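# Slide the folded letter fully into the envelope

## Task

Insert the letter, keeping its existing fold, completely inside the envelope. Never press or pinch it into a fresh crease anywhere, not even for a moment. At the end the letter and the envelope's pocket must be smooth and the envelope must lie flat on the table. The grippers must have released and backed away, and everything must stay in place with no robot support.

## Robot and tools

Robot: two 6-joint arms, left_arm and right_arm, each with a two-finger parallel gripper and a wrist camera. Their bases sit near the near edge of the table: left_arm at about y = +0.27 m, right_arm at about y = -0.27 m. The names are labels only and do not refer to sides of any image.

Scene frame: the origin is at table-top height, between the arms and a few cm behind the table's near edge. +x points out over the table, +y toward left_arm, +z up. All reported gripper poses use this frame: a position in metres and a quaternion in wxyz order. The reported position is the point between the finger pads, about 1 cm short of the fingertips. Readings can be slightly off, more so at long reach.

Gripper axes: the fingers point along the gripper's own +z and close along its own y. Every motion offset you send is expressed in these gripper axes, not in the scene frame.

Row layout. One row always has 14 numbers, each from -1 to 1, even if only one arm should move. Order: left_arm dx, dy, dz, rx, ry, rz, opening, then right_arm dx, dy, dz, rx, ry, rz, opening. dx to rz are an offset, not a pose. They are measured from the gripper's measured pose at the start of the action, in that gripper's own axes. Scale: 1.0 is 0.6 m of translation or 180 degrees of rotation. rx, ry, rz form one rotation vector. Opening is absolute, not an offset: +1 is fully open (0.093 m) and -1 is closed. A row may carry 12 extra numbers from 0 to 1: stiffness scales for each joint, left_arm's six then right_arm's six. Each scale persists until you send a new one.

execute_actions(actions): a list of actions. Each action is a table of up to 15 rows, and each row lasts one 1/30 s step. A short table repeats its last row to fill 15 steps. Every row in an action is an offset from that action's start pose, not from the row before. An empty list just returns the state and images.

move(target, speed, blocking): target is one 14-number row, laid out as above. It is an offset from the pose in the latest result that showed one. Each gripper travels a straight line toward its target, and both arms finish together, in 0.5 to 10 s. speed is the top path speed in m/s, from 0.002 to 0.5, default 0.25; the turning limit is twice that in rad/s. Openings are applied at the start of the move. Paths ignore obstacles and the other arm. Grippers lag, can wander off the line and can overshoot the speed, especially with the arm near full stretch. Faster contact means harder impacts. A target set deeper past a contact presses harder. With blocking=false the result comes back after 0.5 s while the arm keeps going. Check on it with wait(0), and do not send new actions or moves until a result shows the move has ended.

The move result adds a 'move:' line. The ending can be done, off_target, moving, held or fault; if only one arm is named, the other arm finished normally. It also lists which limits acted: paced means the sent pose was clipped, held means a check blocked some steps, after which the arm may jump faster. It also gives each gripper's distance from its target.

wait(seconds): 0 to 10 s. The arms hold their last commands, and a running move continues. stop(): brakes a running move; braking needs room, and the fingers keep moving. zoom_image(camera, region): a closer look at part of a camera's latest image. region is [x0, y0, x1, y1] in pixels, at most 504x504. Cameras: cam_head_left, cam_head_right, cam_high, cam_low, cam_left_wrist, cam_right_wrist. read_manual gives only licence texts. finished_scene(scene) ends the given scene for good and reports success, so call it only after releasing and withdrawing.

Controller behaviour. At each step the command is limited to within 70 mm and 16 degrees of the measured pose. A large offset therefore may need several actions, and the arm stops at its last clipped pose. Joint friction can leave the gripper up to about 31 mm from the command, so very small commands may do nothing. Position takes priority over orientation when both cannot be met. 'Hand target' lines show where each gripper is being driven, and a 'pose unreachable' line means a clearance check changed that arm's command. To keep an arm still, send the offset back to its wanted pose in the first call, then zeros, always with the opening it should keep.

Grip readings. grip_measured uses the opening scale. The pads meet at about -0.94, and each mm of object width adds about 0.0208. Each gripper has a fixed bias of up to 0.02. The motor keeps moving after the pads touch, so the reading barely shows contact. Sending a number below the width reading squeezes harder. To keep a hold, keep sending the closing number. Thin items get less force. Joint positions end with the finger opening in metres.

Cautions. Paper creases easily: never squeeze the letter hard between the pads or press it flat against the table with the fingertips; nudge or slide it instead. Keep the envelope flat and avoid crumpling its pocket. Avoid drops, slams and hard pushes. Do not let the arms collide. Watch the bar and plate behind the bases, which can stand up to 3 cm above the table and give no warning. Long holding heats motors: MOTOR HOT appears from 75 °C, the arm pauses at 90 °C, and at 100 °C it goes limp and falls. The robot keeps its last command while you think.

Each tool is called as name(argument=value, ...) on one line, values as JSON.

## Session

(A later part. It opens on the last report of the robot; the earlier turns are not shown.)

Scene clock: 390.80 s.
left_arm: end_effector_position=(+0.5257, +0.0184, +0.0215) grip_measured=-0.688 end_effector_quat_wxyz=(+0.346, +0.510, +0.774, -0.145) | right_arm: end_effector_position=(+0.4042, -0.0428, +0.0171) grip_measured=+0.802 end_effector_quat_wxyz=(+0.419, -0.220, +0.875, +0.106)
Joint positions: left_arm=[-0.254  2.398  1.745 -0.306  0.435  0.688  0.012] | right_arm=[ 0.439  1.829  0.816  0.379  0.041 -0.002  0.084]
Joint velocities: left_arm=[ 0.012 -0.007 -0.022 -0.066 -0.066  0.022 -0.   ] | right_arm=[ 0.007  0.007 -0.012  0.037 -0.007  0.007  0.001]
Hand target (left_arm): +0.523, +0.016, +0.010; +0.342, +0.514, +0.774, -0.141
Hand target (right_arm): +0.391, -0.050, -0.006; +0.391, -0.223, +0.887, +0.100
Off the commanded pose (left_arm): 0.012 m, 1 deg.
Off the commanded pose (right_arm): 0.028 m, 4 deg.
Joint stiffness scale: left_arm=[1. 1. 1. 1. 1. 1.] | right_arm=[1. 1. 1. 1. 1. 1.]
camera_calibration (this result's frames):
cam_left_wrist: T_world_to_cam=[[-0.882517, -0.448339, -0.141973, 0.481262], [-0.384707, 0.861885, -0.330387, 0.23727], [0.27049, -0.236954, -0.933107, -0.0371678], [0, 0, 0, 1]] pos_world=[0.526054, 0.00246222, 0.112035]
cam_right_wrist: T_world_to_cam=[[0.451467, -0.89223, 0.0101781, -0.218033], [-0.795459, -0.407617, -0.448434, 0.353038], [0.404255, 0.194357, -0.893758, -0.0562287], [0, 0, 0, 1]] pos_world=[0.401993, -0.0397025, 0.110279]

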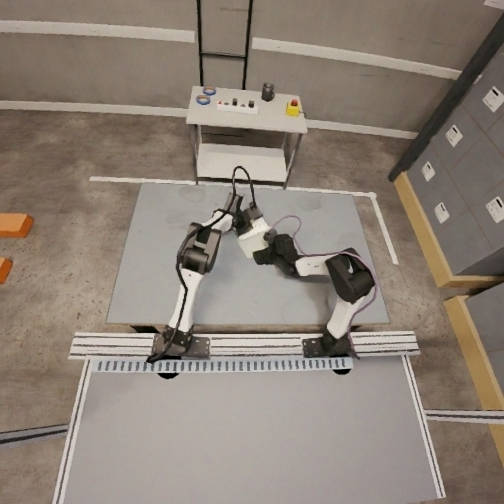

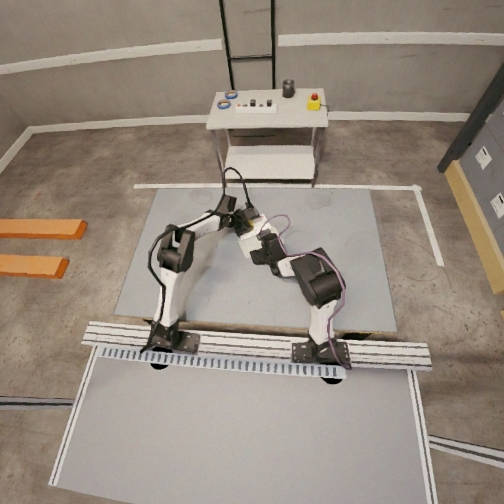

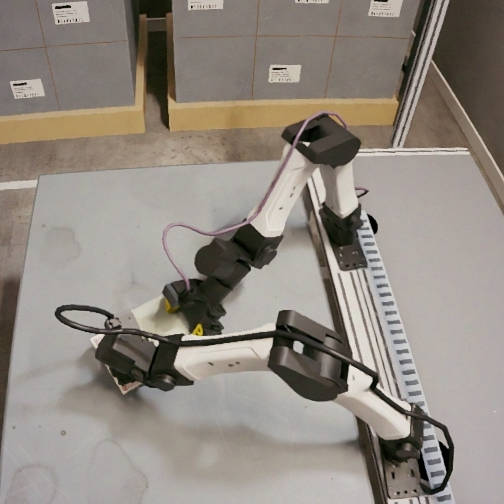

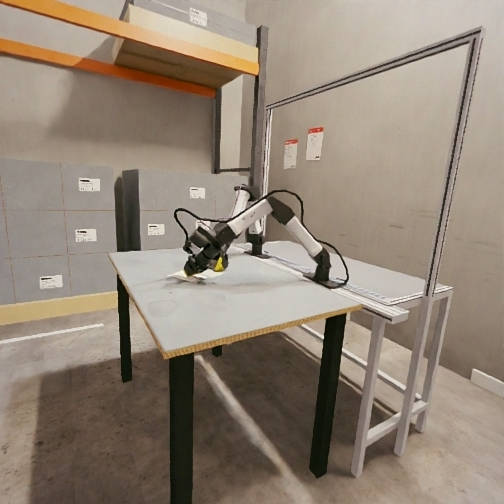

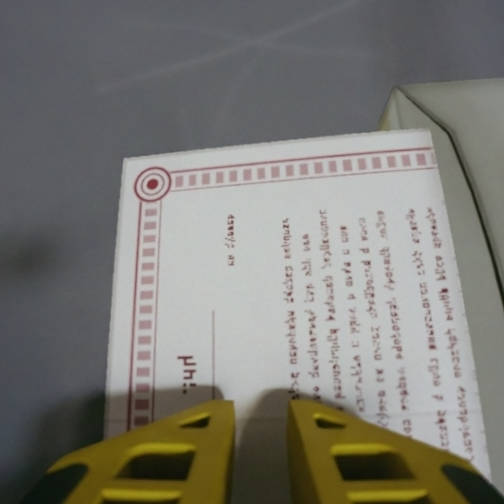

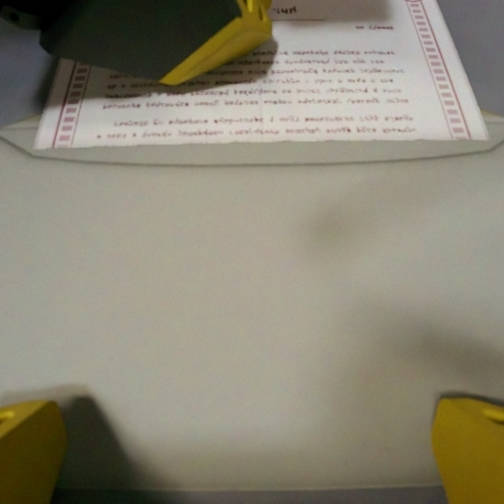

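execute_actions(actions=[[[0.011,-0.008,0.014,-0.001,0.004,0.003,-0.67,0.0467,0,0.006,0,0.02,0,0.8],[0.011,-0.008,0.014,-0.001,0.004,0.003,-0.655,0.0467,0,0.006,0,0.02,0,0.8],[0.011,-0.008,0.014,-0.001,0.004,0.003,-0.64,0.0467,0,0.006,0,0.02,0,0.8],[0.011,-0.008,0.014,-0.001,0.004,0.003,-0.625,0.0467,0,0.006,0,0.02,0,0.8],[0.011,-0.008,0.014,-0.001,0.004,0.003,-0.61,0.0467,0,0.006,0,0.02,0,0.8],[0.011,-0.008,0.014,-0.001,0.004,0.003,-0.595,0.0467,0,0.006,0,0.02,0,0.8],[0.011,-0.008,0.014,-0.001,0.004,0.003,-0.58,0.0467,0,0.006,0,0.02,0,0.8],[0.011,-0.008,0.014,-0.001,0.004,0.003,-0.565,0.0467,0,0.006,0,0.02,0,0.8],[0.011,-0.008,0.014,-0.001,0.004,0.003,-0.55,0.0467,0,0.006,0,0.02,0,0.8],[0.011,-0.008,0.014,-0.001,0.004,0.003,-0.535,0.0467,0,0.006,0,0.02,0,0.8],[0.011,-0.008,0.014,-0.001,0.004,0.003,-0.52,0.0467,0,0.006,0,0.02,0,0.8],[0.011,-0.008,0.014,-0.001,0.004,0.003,-0.505,0.0467,0,0.006,0,0.02,0,0.8],[0.011,-0.008,0.014,-0.001,0.004,0.003,-0.49,0.0467,0,0.006,0,0.02,0,0.8],[0.011,-0.008,0.014,-0.001,0.004,0.003,-0.475,0.0467,0,0.006,0,0.02,0,0.8],[0.011,-0.008,0.014,-0.001,0.004,0.003,-0.46,0.0467,0,0.006,0,0.02,0,0.8]]])

wait(seconds=0.4)

Scene clock: 403.47 s.
left_arm: end_effector_position=(+0.5267, +0.0185, +0.0219) grip_measured=-0.469 end_effector_quat_wxyz=(+0.348, +0.509, +0.774, -0.144) | right_arm: end_effector_position=(+0.4042, -0.0428, +0.0171) grip_measured=+0.802 end_effector_quat_wxyz=(+0.419, -0.220, +0.875, +0.106)
Joint positions: left_arm=[-0.254  2.398  1.745 -0.302  0.432  0.688  0.023] | right_arm=[ 0.439  1.829  0.816  0.379  0.041 -0.002  0.084]
Joint velocities: left_arm=[-0.012 -0.002  0.002 -0.037  0.007 -0.007  0.012] | right_arm=[-0.012 -0.017  0.017  0.007  0.022 -0.022 -0.001]
Hand target (left_arm): +0.523, +0.016, +0.010; +0.342, +0.514, +0.774, -0.139
Hand target (right_arm): +0.391, -0.050, -0.006; +0.391, -0.223, +0.887, +0.100
Off the commanded pose (left_arm): 0.012 m, 1 deg.
Off the commanded pose (right_arm): 0.028 m, 4 deg.
Joint stiffness scale: left_arm=[1. 1. 1. 1. 1. 1.] | right_arm=[1. 1. 1. 1. 1. 1.]
camera_calibration (this result's frames):
cam_left_wrist: T_world_to_cam=[[-0.881057, -0.449708, -0.146631, 0.481627], [-0.38446, 0.86143, -0.331855, 0.237658], [0.27555, -0.23601, -0.931864, -0.0396809], [0, 0, 0, 1]] pos_world=[0.526646, 0.00250062, 0.112512]
cam_right_wrist: T_world_to_cam=[[0.451467, -0.89223, 0.0101781, -0.218033], [-0.795459, -0.407617, -0.448434, 0.353038], [0.404255, 0.194357, -0.893758, -0.0562287], [0, 0, 0, 1]] pos_world=[0.401993, -0.0397025, 0.110279]

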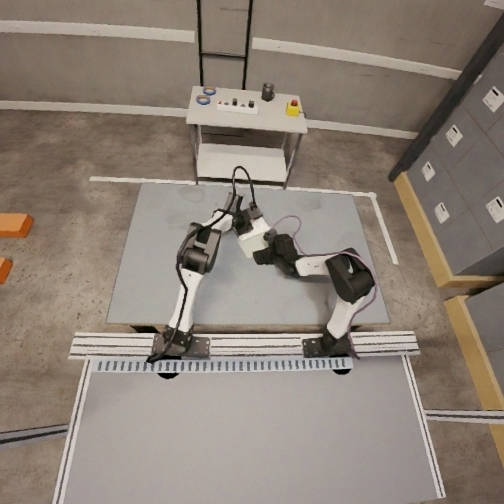

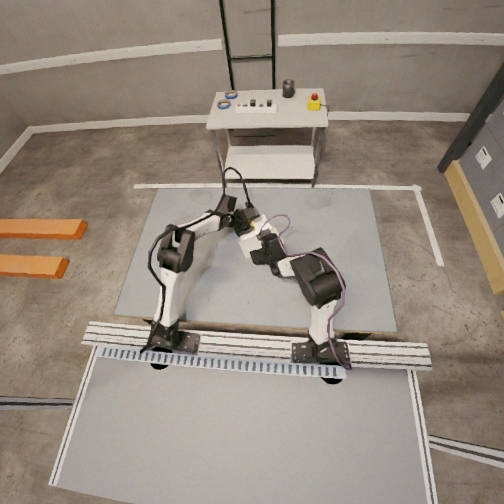

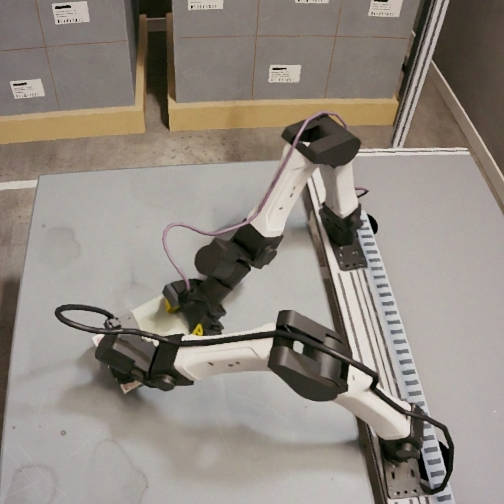

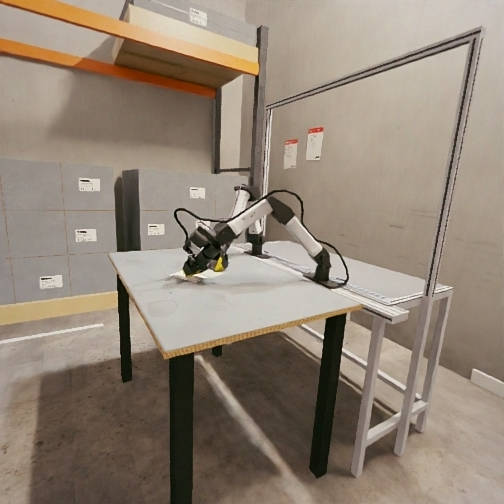

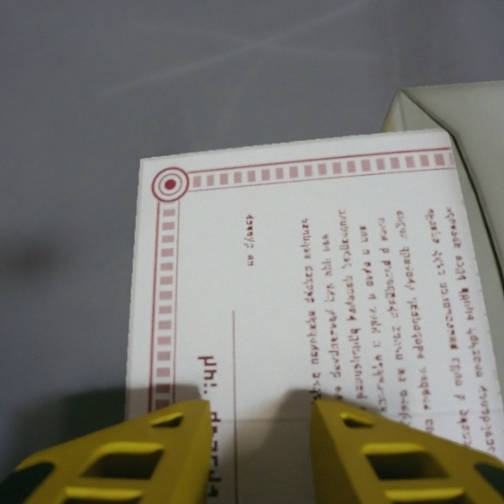

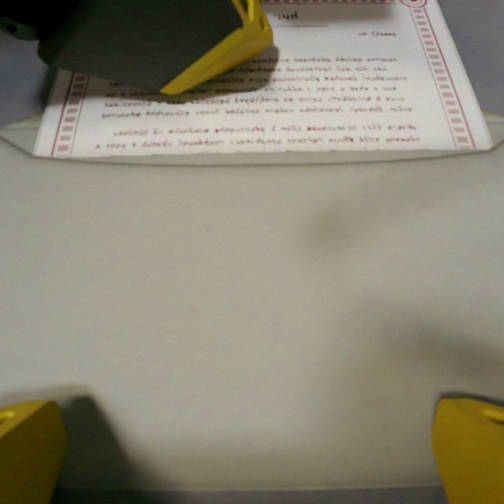

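Scene clock: 403.87 s.
left_arm: end_effector_position=(+0.5267, +0.0185, +0.0220) grip_measured=-0.462 end_effector_quat_wxyz=(+0.348, +0.509, +0.774, -0.143) | right_arm: end_effector_position=(+0.4042, -0.0428, +0.0171) grip_measured=+0.802 end_effector_quat_wxyz=(+0.419, -0.220, +0.875, +0.106)
Joint positions: left_arm=[-0.254  2.398  1.745 -0.301  0.432  0.688  0.023] | right_arm=[ 0.439  1.829  0.816  0.379  0.041 -0.002  0.084]
Joint velocities: left_arm=[ 0.007 -0.002  0.007  0.022 -0.007  0.007  0.001] | right_arm=[ 0.007 -0.012 -0.012 -0.066 -0.007 -0.007  0.001]
Hand target (left_arm): +0.523, +0.016, +0.010; +0.342, +0.514, +0.774, -0.139
Hand target (right_arm): +0.391, -0.050, -0.006; +0.391, -0.223, +0.887, +0.100
Off the commanded pose (left_arm): 0.013 m, 1 deg.
Off the commanded pose (right_arm): 0.028 m, 4 deg.
Joint stiffness scale: left_arm=[1. 1. 1. 1. 1. 1.] | right_arm=[1. 1. 1. 1. 1. 1.]
wait: 0.40 s; at rest by 0.17 s
camera_calibration (this result's frames):
cam_left_wrist: T_world_to_cam=[[-0.881004, -0.449726, -0.146894, 0.48166], [-0.384341, 0.86139, -0.3321, 0.237663], [0.275887, -0.236124, -0.931736, -0.0398326], [0, 0, 0, 1]] pos_world=[0.526678, 0.00248985, 0.112567]
cam_right_wrist: T_world_to_cam=[[0.451467, -0.89223, 0.0101781, -0.218033], [-0.795459, -0.407617, -0.448434, 0.353038], [0.404255, 0.194357, -0.893758, -0.0562287], [0, 0, 0, 1]] pos_world=[0.401993, -0.0397025, 0.110279]

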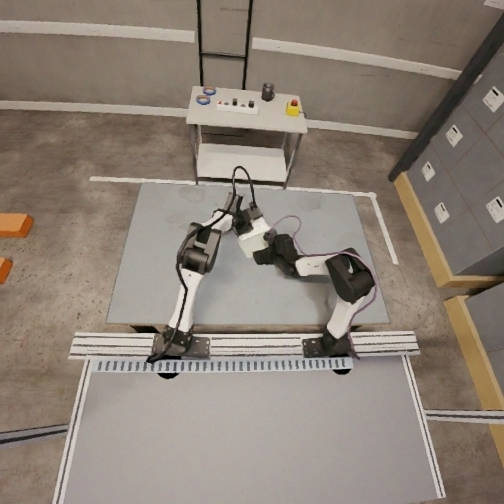

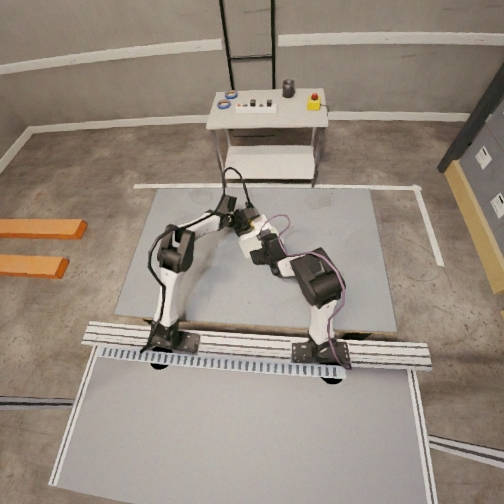

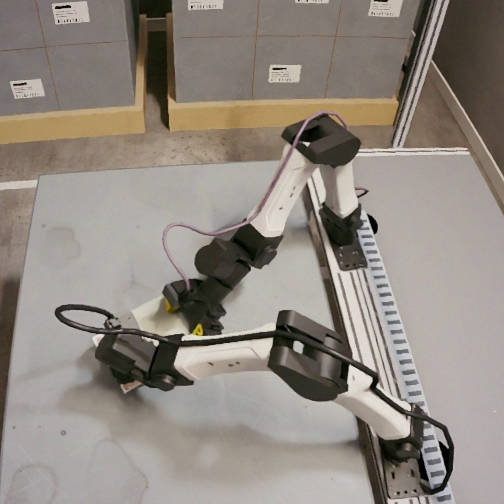

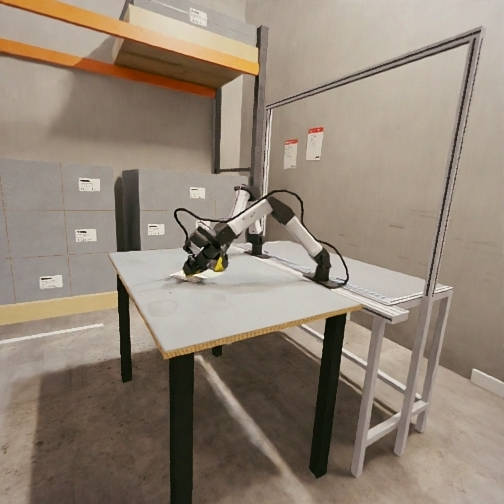

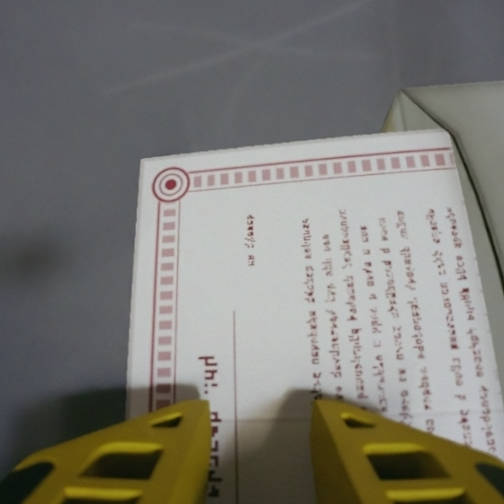

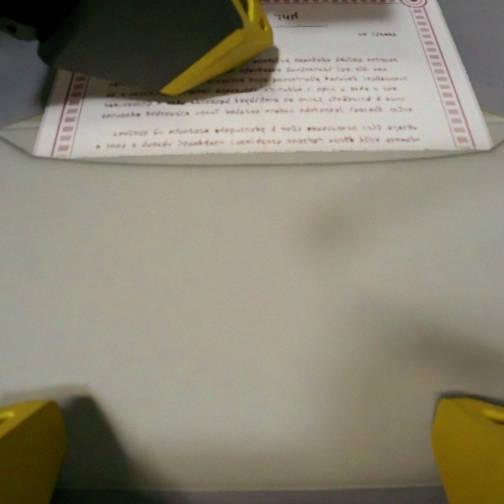

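zoom_image(camera="cam_left_wrist", region=[380, 70, 504, 230])

zoom_image(camera="cam_right_wrist", region=[0, 110, 130, 190])

zoom_image(camera="cam_right_wrist", region=[384, 100, 504, 180])

Region (380, 70, 504, 230) of cam_left_wrist's 504x504 image, scaled by 3.150, with more detail than that image has; it fills the left 391 columns of this view, and the rest is white.

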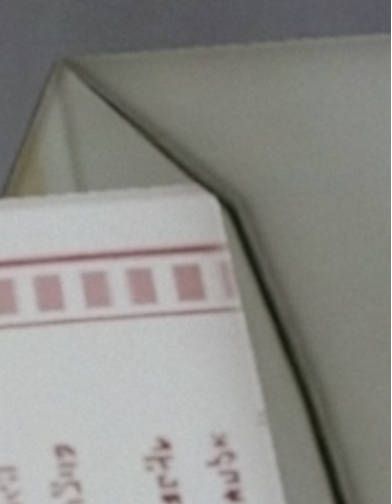

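Region (0, 110, 130, 190) of cam_right_wrist's 504x504 image, scaled by 3.877, with more detail than that image has; it fills the top 310 rows of this view, and the rest is white.

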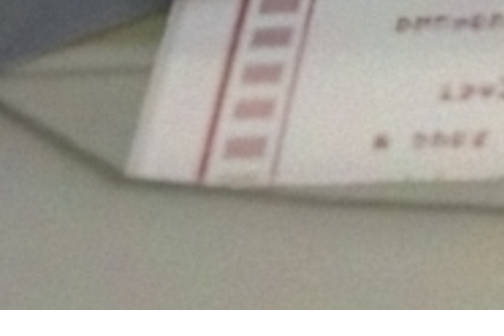

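Region (384, 100, 504, 180) of cam_right_wrist's 504x504 image, scaled by 4.200, with more detail than that image has.

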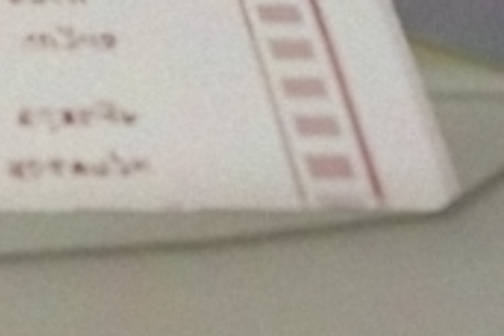

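execute_actions(actions=[[[0.012,-0.01,0.014,-0.001,0.004,0.003,-0.445,0.0467,0,0.006,0,0.02,0,0.8],[0.012,-0.01,0.014,-0.001,0.004,0.003,-0.43,0.0467,0,0.006,0,0.02,0,0.8],[0.012,-0.01,0.014,-0.001,0.004,0.003,-0.415,0.0467,0,0.006,0,0.02,0,0.8],[0.012,-0.01,0.014,-0.001,0.004,0.003,-0.40,0.0467,0,0.006,0,0.02,0,0.8],[0.012,-0.01,0.014,-0.001,0.004,0.003,-0.385,0.0467,0,0.006,0,0.02,0,0.8],[0.012,-0.01,0.014,-0.001,0.004,0.003,-0.37,0.0467,0,0.006,0,0.02,0,0.8],[0.012,-0.01,0.014,-0.001,0.004,0.003,-0.355,0.0467,0,0.006,0,0.02,0,0.8],[0.012,-0.01,0.014,-0.001,0.004,0.003,-0.34,0.0467,0,0.006,0,0.02,0,0.8],[0.012,-0.01,0.014,-0.001,0.004,0.003,-0.325,0.0467,0,0.006,0,0.02,0,0.8],[0.012,-0.01,0.014,-0.001,0.004,0.003,-0.31,0.0467,0,0.006,0,0.02,0,0.8],[0.012,-0.01,0.014,-0.001,0.004,0.003,-0.295,0.0467,0,0.006,0,0.02,0,0.8],[0.012,-0.01,0.014,-0.001,0.004,0.003,-0.28,0.0467,0,0.006,0,0.02,0,0.8],[0.012,-0.01,0.014,-0.001,0.004,0.003,-0.27,0.0467,0,0.006,0,0.02,0,0.8],[0.012,-0.01,0.014,-0.001,0.004,0.003,-0.26,0.0467,0,0.006,0,0.02,0,0.8],[0.012,-0.01,0.014,-0.001,0.004,0.003,-0.26,0.0467,0,0.006,0,0.02,0,0.8]]])

Scene clock: 418.13 s.
left_arm: end_effector_position=(+0.5283, +0.0185, +0.0229) grip_measured=-0.263 end_effector_quat_wxyz=(+0.351, +0.509, +0.773, -0.141) | right_arm: end_effector_position=(+0.4042, -0.0428, +0.0171) grip_measured=+0.802 end_effector_quat_wxyz=(+0.419, -0.220, +0.875, +0.106)
Joint positions: left_arm=[-0.254  2.398  1.745 -0.294  0.429  0.688  0.033] | right_arm=[ 0.439  1.829  0.816  0.379  0.041 -0.002  0.084]
Joint velocities: left_arm=[-0.007 -0.012  0.002 -0.037 -0.022  0.037  0.002] | right_arm=[ 0.012 -0.002 -0.002  0.022 -0.007 -0.007  0.   ]
Hand target (left_arm): +0.523, +0.016, +0.010; +0.344, +0.514, +0.774, -0.138
Hand target (right_arm): +0.391, -0.050, -0.006; +0.391, -0.223, +0.887, +0.100
Off the commanded pose (left_arm): 0.014 m, 1 deg.
Off the commanded pose (right_arm): 0.028 m, 4 deg.
Joint stiffness scale: left_arm=[1. 1. 1. 1. 1. 1.] | right_arm=[1. 1. 1. 1. 1. 1.]
camera_calibration (this result's frames):
cam_left_wrist: T_world_to_cam=[[-0.878949, -0.451418, -0.153851, 0.482261], [-0.383303, 0.860605, -0.335317, 0.238135], [0.283773, -0.235754, -0.929458, -0.0436622], [0, 0, 0, 1]] pos_world=[0.527551, 0.00246805, 0.113465]
cam_right_wrist: T_world_to_cam=[[0.451467, -0.89223, 0.0101781, -0.218033], [-0.795459, -0.407617, -0.448434, 0.353038], [0.404255, 0.194357, -0.893758, -0.0562287], [0, 0, 0, 1]] pos_world=[0.401993, -0.0397025, 0.110279]

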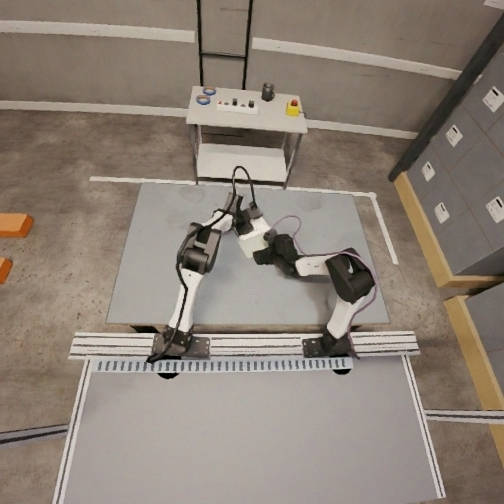

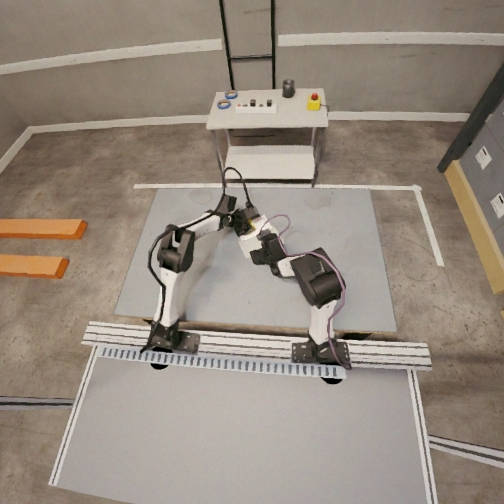

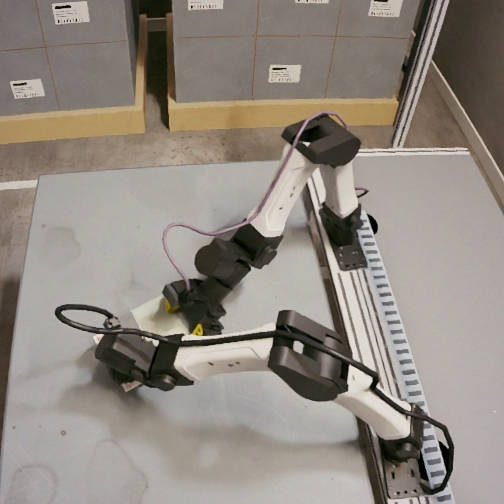

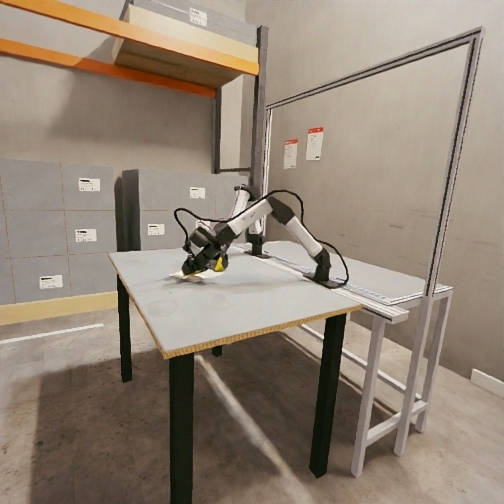

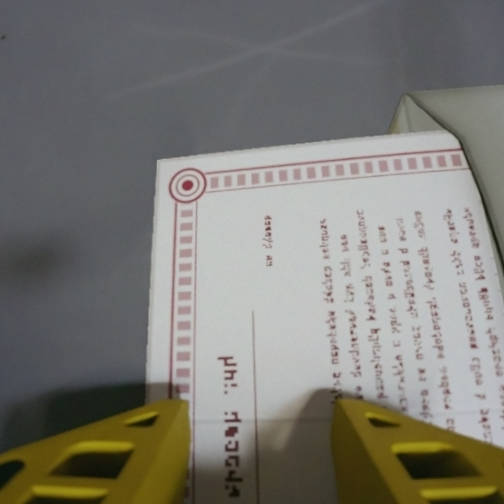

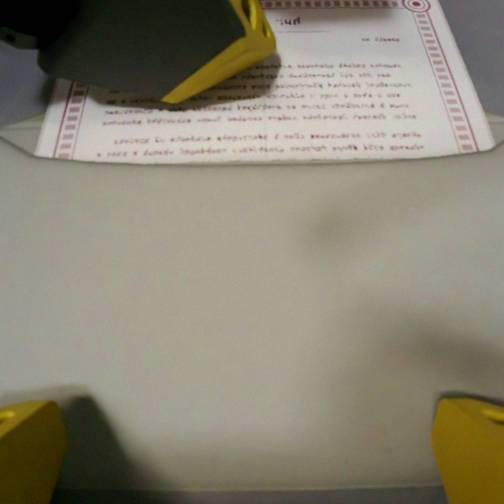

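execute_actions(actions=[[[0.013,-0.012,0.0135,-0.001,0.004,0.003,-0.245,0.0467,0,0.006,0,0.02,0,0.8],[0.013,-0.012,0.0135,-0.001,0.004,0.003,-0.23,0.0467,0,0.006,0,0.02,0,0.8],[0.013,-0.012,0.0135,-0.001,0.004,0.003,-0.21,0.0467,0,0.006,0,0.02,0,0.8],[0.013,-0.012,0.0135,-0.001,0.004,0.003,-0.19,0.0467,0,0.006,0,0.02,0,0.8],[0.013,-0.012,0.0135,-0.001,0.004,0.003,-0.17,0.0467,0,0.006,0,0.02,0,0.8],[0.013,-0.012,0.0135,-0.001,0.004,0.003,-0.15,0.0467,0,0.006,0,0.02,0,0.8],[0.013,-0.012,0.0135,-0.001,0.004,0.003,-0.13,0.0467,0,0.006,0,0.02,0,0.8],[0.013,-0.012,0.0135,-0.001,0.004,0.003,-0.11,0.0467,0,0.006,0,0.02,0,0.8],[0.013,-0.012,0.0135,-0.001,0.004,0.003,-0.09,0.0467,0,0.006,0,0.02,0,0.8],[0.013,-0.012,0.0135,-0.001,0.004,0.003,-0.07,0.0467,0,0.006,0,0.02,0,0.8],[0.013,-0.012,0.0135,-0.001,0.004,0.003,-0.05,0.0467,0,0.006,0,0.02,0,0.8],[0.013,-0.012,0.0135,-0.001,0.004,0.003,-0.03,0.0467,0,0.006,0,0.02,0,0.8],[0.013,-0.012,0.0135,-0.001,0.004,0.003,-0.01,0.0467,0,0.006,0,0.02,0,0.8],[0.013,-0.012,0.0135,-0.001,0.004,0.003,0.01,0.0467,0,0.006,0,0.02,0,0.8],[0.013,-0.012,0.0135,-0.001,0.004,0.003,0.03,0.0467,0,0.006,0,0.02,0,0.8]],[[0.013,-0.013,0.0135,-0.001,0.004,0.003,0.05,0.0467,0,0.006,0,0.02,0,0.8],[0.013,-0.013,0.0135,-0.001,0.004,0.003,0.07,0.0467,0,0.006,0,0.02,0,0.8],[0.013,-0.013,0.0135,-0.001,0.004,0.003,0.09,0.0467,0,0.006,0,0.02,0,0.8],[0.013,-0.013,0.0135,-0.001,0.004,0.003,0.11,0.0467,0,0.006,0,0.02,0,0.8],[0.013,-0.013,0.0135,-0.001,0.004,0.003,0.13,0.0467,0,0.006,0,0.02,0,0.8],[0.013,-0.013,0.0135,-0.001,0.004,0.003,0.15,0.0467,0,0.006,0,0.02,0,0.8],[0.013,-0.013,0.0135,-0.001,0.004,0.003,0.17,0.0467,0,0.006,0,0.02,0,0.8],[0.013,-0.013,0.0135,-0.001,0.004,0.003,0.19,0.0467,0,0.006,0,0.02,0,0.8],[0.013,-0.013,0.0135,-0.001,0.004,0.003,0.21,0.0467,0,0.006,0,0.02,0,0.8],[0.013,-0.013,0.0135,-0.001,0.004,0.003,0.23,0.0467,0,0.006,0,0.02,0,0.8],[0.013,-0.013,0.0135,-0.001,0.004,0.003,0.25,0.0467,0,0.006,0,0.02,0,0.8],[0.013,-0.013,0.0135,-0.001,0.004,0.003,0.27,0.0467,0,0.006,0,0.02,0,0.8],[0.013,-0.013,0.0135,-0.001,0.004,0.003,0.285,0.0467,0,0.006,0,0.02,0,0.8],[0.013,-0.013,0.0135,-0.001,0.004,0.003,0.295,0.0467,0,0.006,0,0.02,0,0.8],[0.013,-0.013,0.0135,-0.001,0.004,0.003,0.30,0.0467,0,0.006,0,0.02,0,0.8]]])

Scene clock: 436.20 s.
left_arm: end_effector_position=(+0.5350, +0.0170, +0.0251) grip_measured=+0.295 end_effector_quat_wxyz=(+0.372, +0.509, +0.764, -0.133) | right_arm: end_effector_position=(+0.4042, -0.0428, +0.0171) grip_measured=+0.802 end_effector_quat_wxyz=(+0.419, -0.220, +0.875, +0.106)
Joint positions: left_arm=[-0.254  2.398  1.726 -0.227  0.424  0.688  0.059] | right_arm=[ 0.439  1.829  0.816  0.379  0.041 -0.002  0.084]
Joint velocities: left_arm=[ 0.012 -0.007  0.007  0.037 -0.022 -0.095  0.005] | right_arm=[ 0.002 -0.012 -0.007 -0.11   0.051  0.022 -0.001]
Hand target (left_arm): +0.526, +0.015, +0.011; +0.357, +0.513, +0.769, -0.131
Hand target (right_arm): +0.391, -0.050, -0.006; +0.391, -0.223, +0.887, +0.100
Off the commanded pose (left_arm): 0.017 m, 2 deg.
Off the commanded pose (right_arm): 0.028 m, 4 deg.
Joint stiffness scale: left_arm=[1. 1. 1. 1. 1. 1.] | right_arm=[1. 1. 1. 1. 1. 1.]
camera_calibration (this result's frames):
cam_left_wrist: T_world_to_cam=[[-0.869524, -0.456255, -0.189103, 0.483729], [-0.369889, 0.855305, -0.362817, 0.236279], [0.327277, -0.245531, -0.912471, -0.0674095], [0, 0, 0, 1]] pos_world=[0.530072, 0.00206223, 0.115691]
cam_right_wrist: T_world_to_cam=[[0.451467, -0.89223, 0.0101781, -0.218033], [-0.795459, -0.407617, -0.448434, 0.353038], [0.404255, 0.194357, -0.893758, -0.0562287], [0, 0, 0, 1]] pos_world=[0.401993, -0.0397025, 0.110279]

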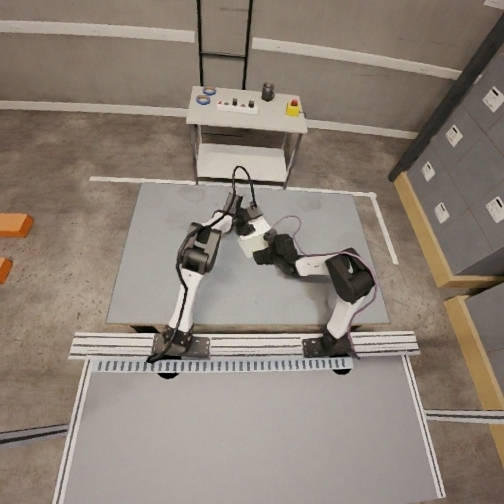

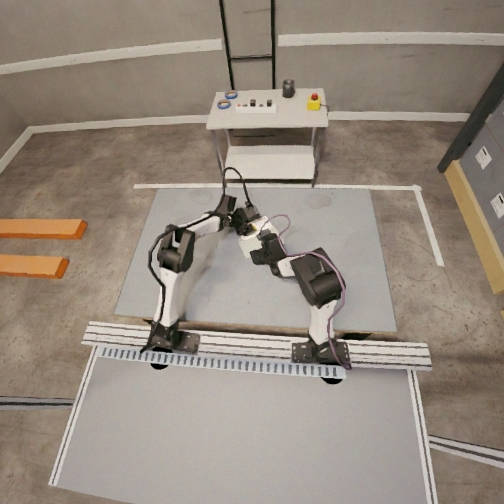

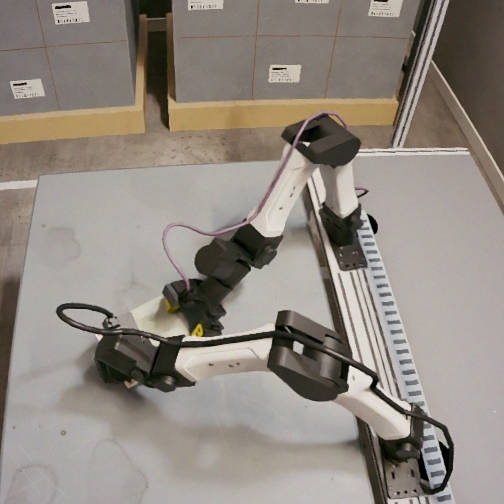

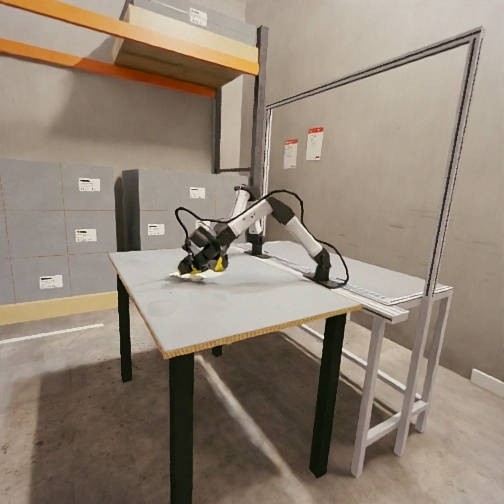

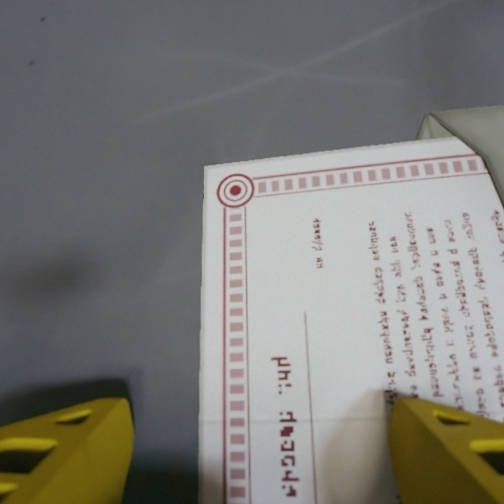

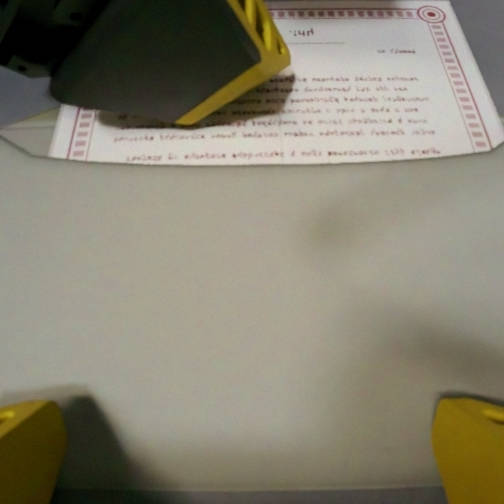

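execute_actions(actions=[[[0.008,-0.010,0.008,0,0.006,0,0.30,0.0467,0,0.006,0,0.02,0,0.8],[0.003,-0.008,0.003,0,0.006,0,0.30,0.0467,0,0.006,0,0.02,0,0.8],[-0.002,-0.006,-0.002,0,0.006,0,0.30,0.0467,0,0.006,0,0.02,0,0.8],[-0.007,-0.004,-0.007,0,0.006,0,0.30,0.0467,0,0.006,0,0.02,0,0.8],[-0.011,-0.002,-0.012,0.003,0.006,0,0.30,0.0467,0,0.006,0,0.02,0,0.8],[-0.015,0,-0.016,0.006,0.006,0,0.30,0.0467,0,0.006,0,0.02,0,0.8],[-0.019,0.002,-0.020,0.010,0.006,0,0.30,0.0467,0,0.006,0,0.02,0,0.8],[-0.022,0.004,-0.024,0.015,0.006,-0.001,0.30,0.0467,0,0.006,0,0.02,0,0.8],[-0.025,0.005,-0.027,0.021,0.006,-0.001,0.30,0.0467,0,0.006,0,0.02,0,0.8],[-0.028,0.007,-0.030,0.027,0.006,-0.002,0.30,0.0467,0,0.006,0,0.02,0,0.8],[-0.030,0.008,-0.033,0.033,0.006,-0.002,0.30,0.0467,0,0.006,0,0.02,0,0.8],[-0.032,0.009,-0.035,0.040,0.006,-0.003,0.30,0.0467,0,0.006,0,0.02,0,0.8],[-0.034,0.010,-0.037,0.046,0.006,-0.003,0.30,0.0467,0,0.006,0,0.02,0,0.8],[-0.035,0.011,-0.038,0.052,0.006,-0.004,0.30,0.0467,0,0.006,0,0.02,0,0.8],[-0.035,0.011,-0.0385,0.055,0.006,-0.004,0.30,0.0467,0,0.006,0,0.02,0,0.8]]])

wait(seconds=0.5)

Scene clock: 523.30 s.
left_arm: end_effector_position=(+0.5409, +0.0111, +0.0660) grip_measured=+0.298 end_effector_quat_wxyz=(+0.362, +0.524, +0.753, -0.163) | right_arm: end_effector_position=(+0.4042, -0.0428, +0.0171) grip_measured=+0.802 end_effector_quat_wxyz=(+0.419, -0.220, +0.875, +0.106)
Joint positions: left_arm=[-0.241  2.415  1.934 -0.458  0.497  0.724  0.059] | right_arm=[ 0.439  1.829  0.816  0.379  0.041 -0.002  0.084]
Joint velocities: left_arm=[ 0.125  0.168  0.852 -0.652  0.403  0.154 -0.002] | right_arm=[-0.007 -0.012  0.012 -0.051 -0.051 -0.007 -0.   ]
Hand target (left_arm): +0.534, +0.019, +0.059; +0.331, +0.528, +0.757, -0.194
Hand target (right_arm): +0.391, -0.050, -0.006; +0.391, -0.223, +0.887, +0.100
Off the commanded pose (left_arm): 0.013 m, 6 deg.
Off the commanded pose (right_arm): 0.028 m, 4 deg.
Joint stiffness scale: left_arm=[1. 1. 1. 1. 1. 1.] | right_arm=[1. 1. 1. 1. 1. 1.]
camera_calibration (this result's frames):
cam_left_wrist: T_world_to_cam=[[-0.901113, -0.40773, -0.147483, 0.507729], [-0.331085, 0.86669, -0.373136, 0.237927], [0.279961, -0.287409, -0.915979, -0.00711983], [0, 0, 0, 1]] pos_world=[0.538288, -0.00123912, 0.157139]
cam_right_wrist: T_world_to_cam=[[0.451467, -0.89223, 0.0101781, -0.218033], [-0.795459, -0.407617, -0.448434, 0.353038], [0.404255, 0.194357, -0.893758, -0.0562287], [0, 0, 0, 1]] pos_world=[0.401993, -0.0397025, 0.110279]

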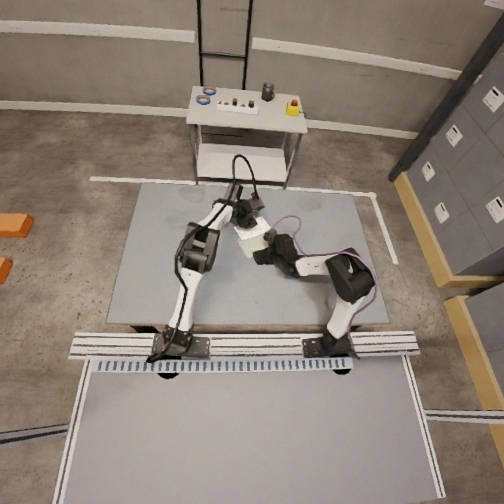

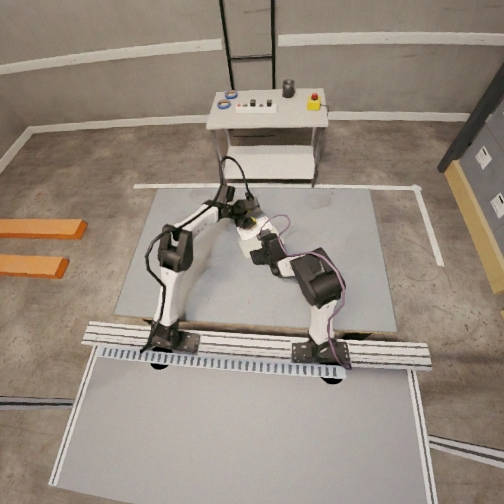

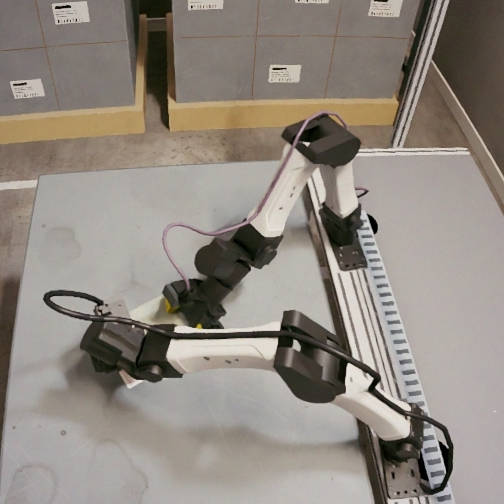

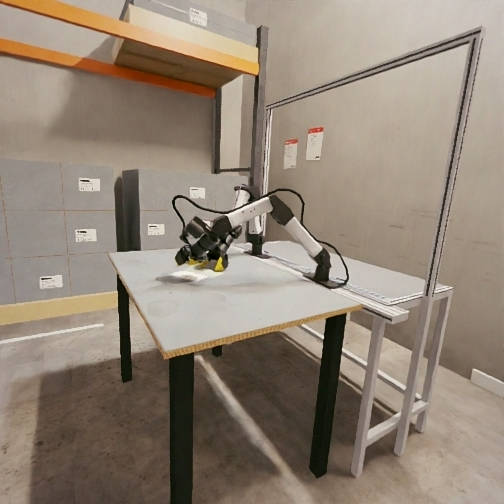

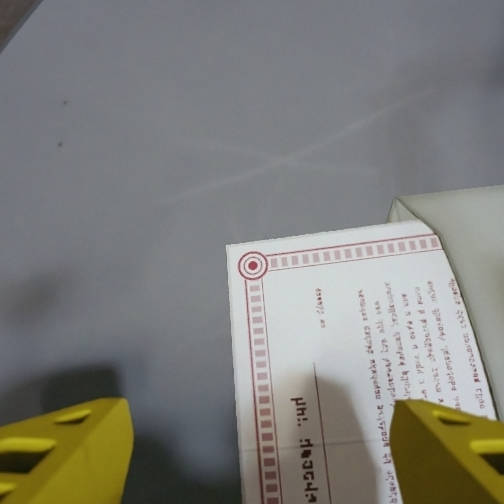

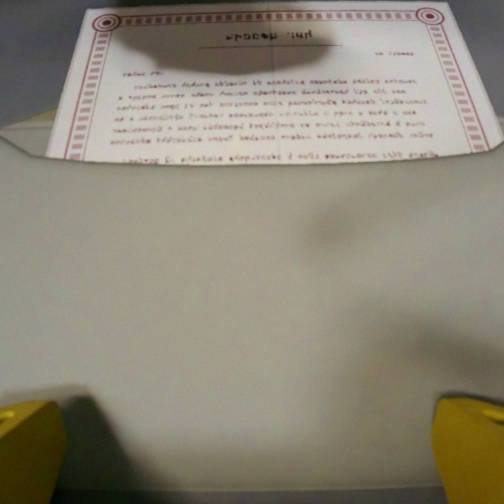

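Scene clock: 523.80 s.
left_arm: end_effector_position=(+0.5310, +0.0185, +0.0557) grip_measured=+0.298 end_effector_quat_wxyz=(+0.327, +0.527, +0.761, -0.190) | right_arm: end_effector_position=(+0.4042, -0.0428, +0.0171) grip_measured=+0.802 end_effector_quat_wxyz=(+0.419, -0.220, +0.875, +0.106)
Joint positions: left_arm=[-0.223  2.443  1.978 -0.568  0.543  0.749  0.059] | right_arm=[ 0.439  1.829  0.816  0.379  0.041 -0.002  0.084]
Joint velocities: left_arm=[ 0.017 -0.002  0.007 -0.037  0.022 -0.007  0.   ] | right_arm=[-0.002 -0.017 -0.007 -0.007 -0.007 -0.022 -0.001]
Hand target (left_arm): +0.534, +0.019, +0.059; +0.331, +0.528, +0.757, -0.194
Hand target (right_arm): +0.391, -0.050, -0.006; +0.391, -0.223, +0.887, +0.100
Off the commanded pose (left_arm): 0.004 m, 2 deg.
Off the commanded pose (right_arm): 0.028 m, 4 deg.
Joint stiffness scale: left_arm=[1. 1. 1. 1. 1. 1.] | right_arm=[1. 1. 1. 1. 1. 1.]
wait: 0.50 s; no rest
camera_calibration (this result's frames):
cam_left_wrist: T_world_to_cam=[[-0.92069, -0.384021, -0.0696959, 0.505924], [-0.339123, 0.875515, -0.344194, 0.226934], [0.193198, -0.293261, -0.936308, 0.0355786], [0, 0, 0, 1]] pos_world=[0.535884, 0.00603483, 0.146683]
cam_right_wrist: T_world_to_cam=[[0.451467, -0.89223, 0.0101781, -0.218033], [-0.795459, -0.407617, -0.448434, 0.353038], [0.404255, 0.194357, -0.893758, -0.0562287], [0, 0, 0, 1]] pos_world=[0.401993, -0.0397025, 0.110279]

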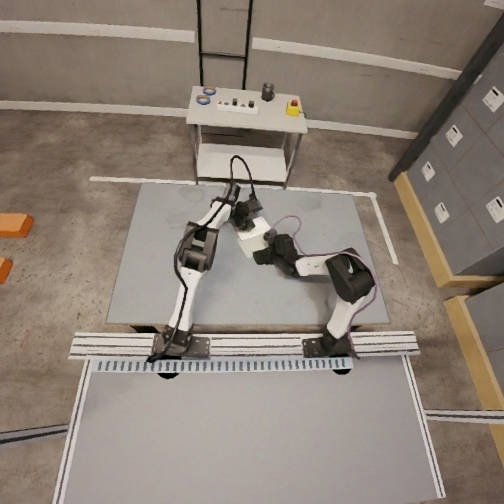

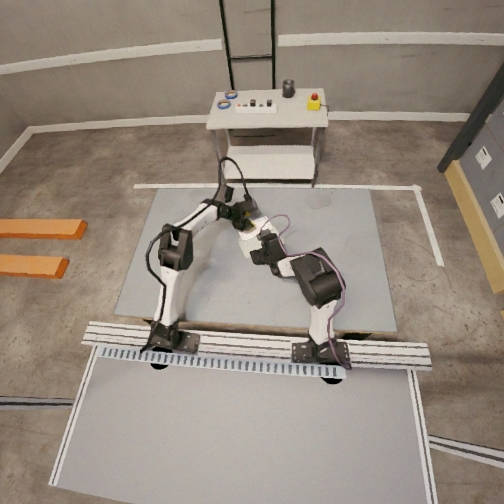

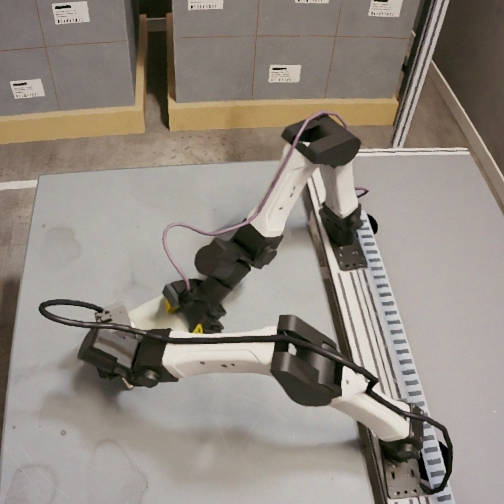

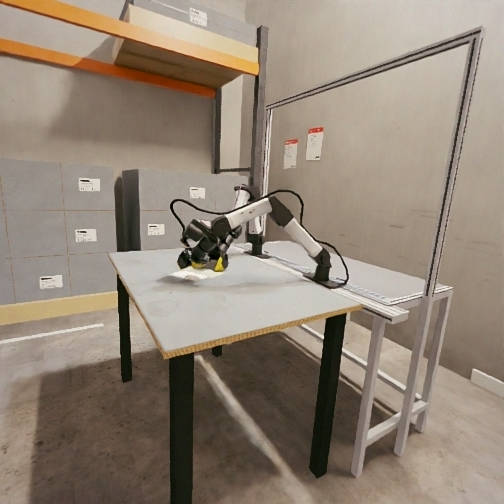

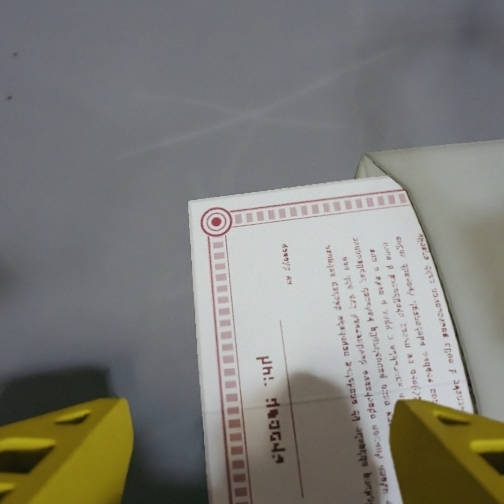

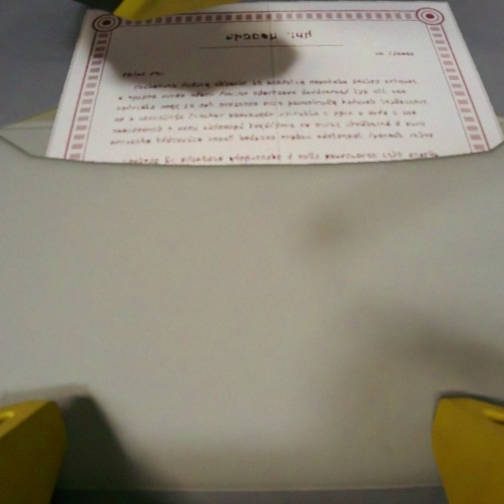

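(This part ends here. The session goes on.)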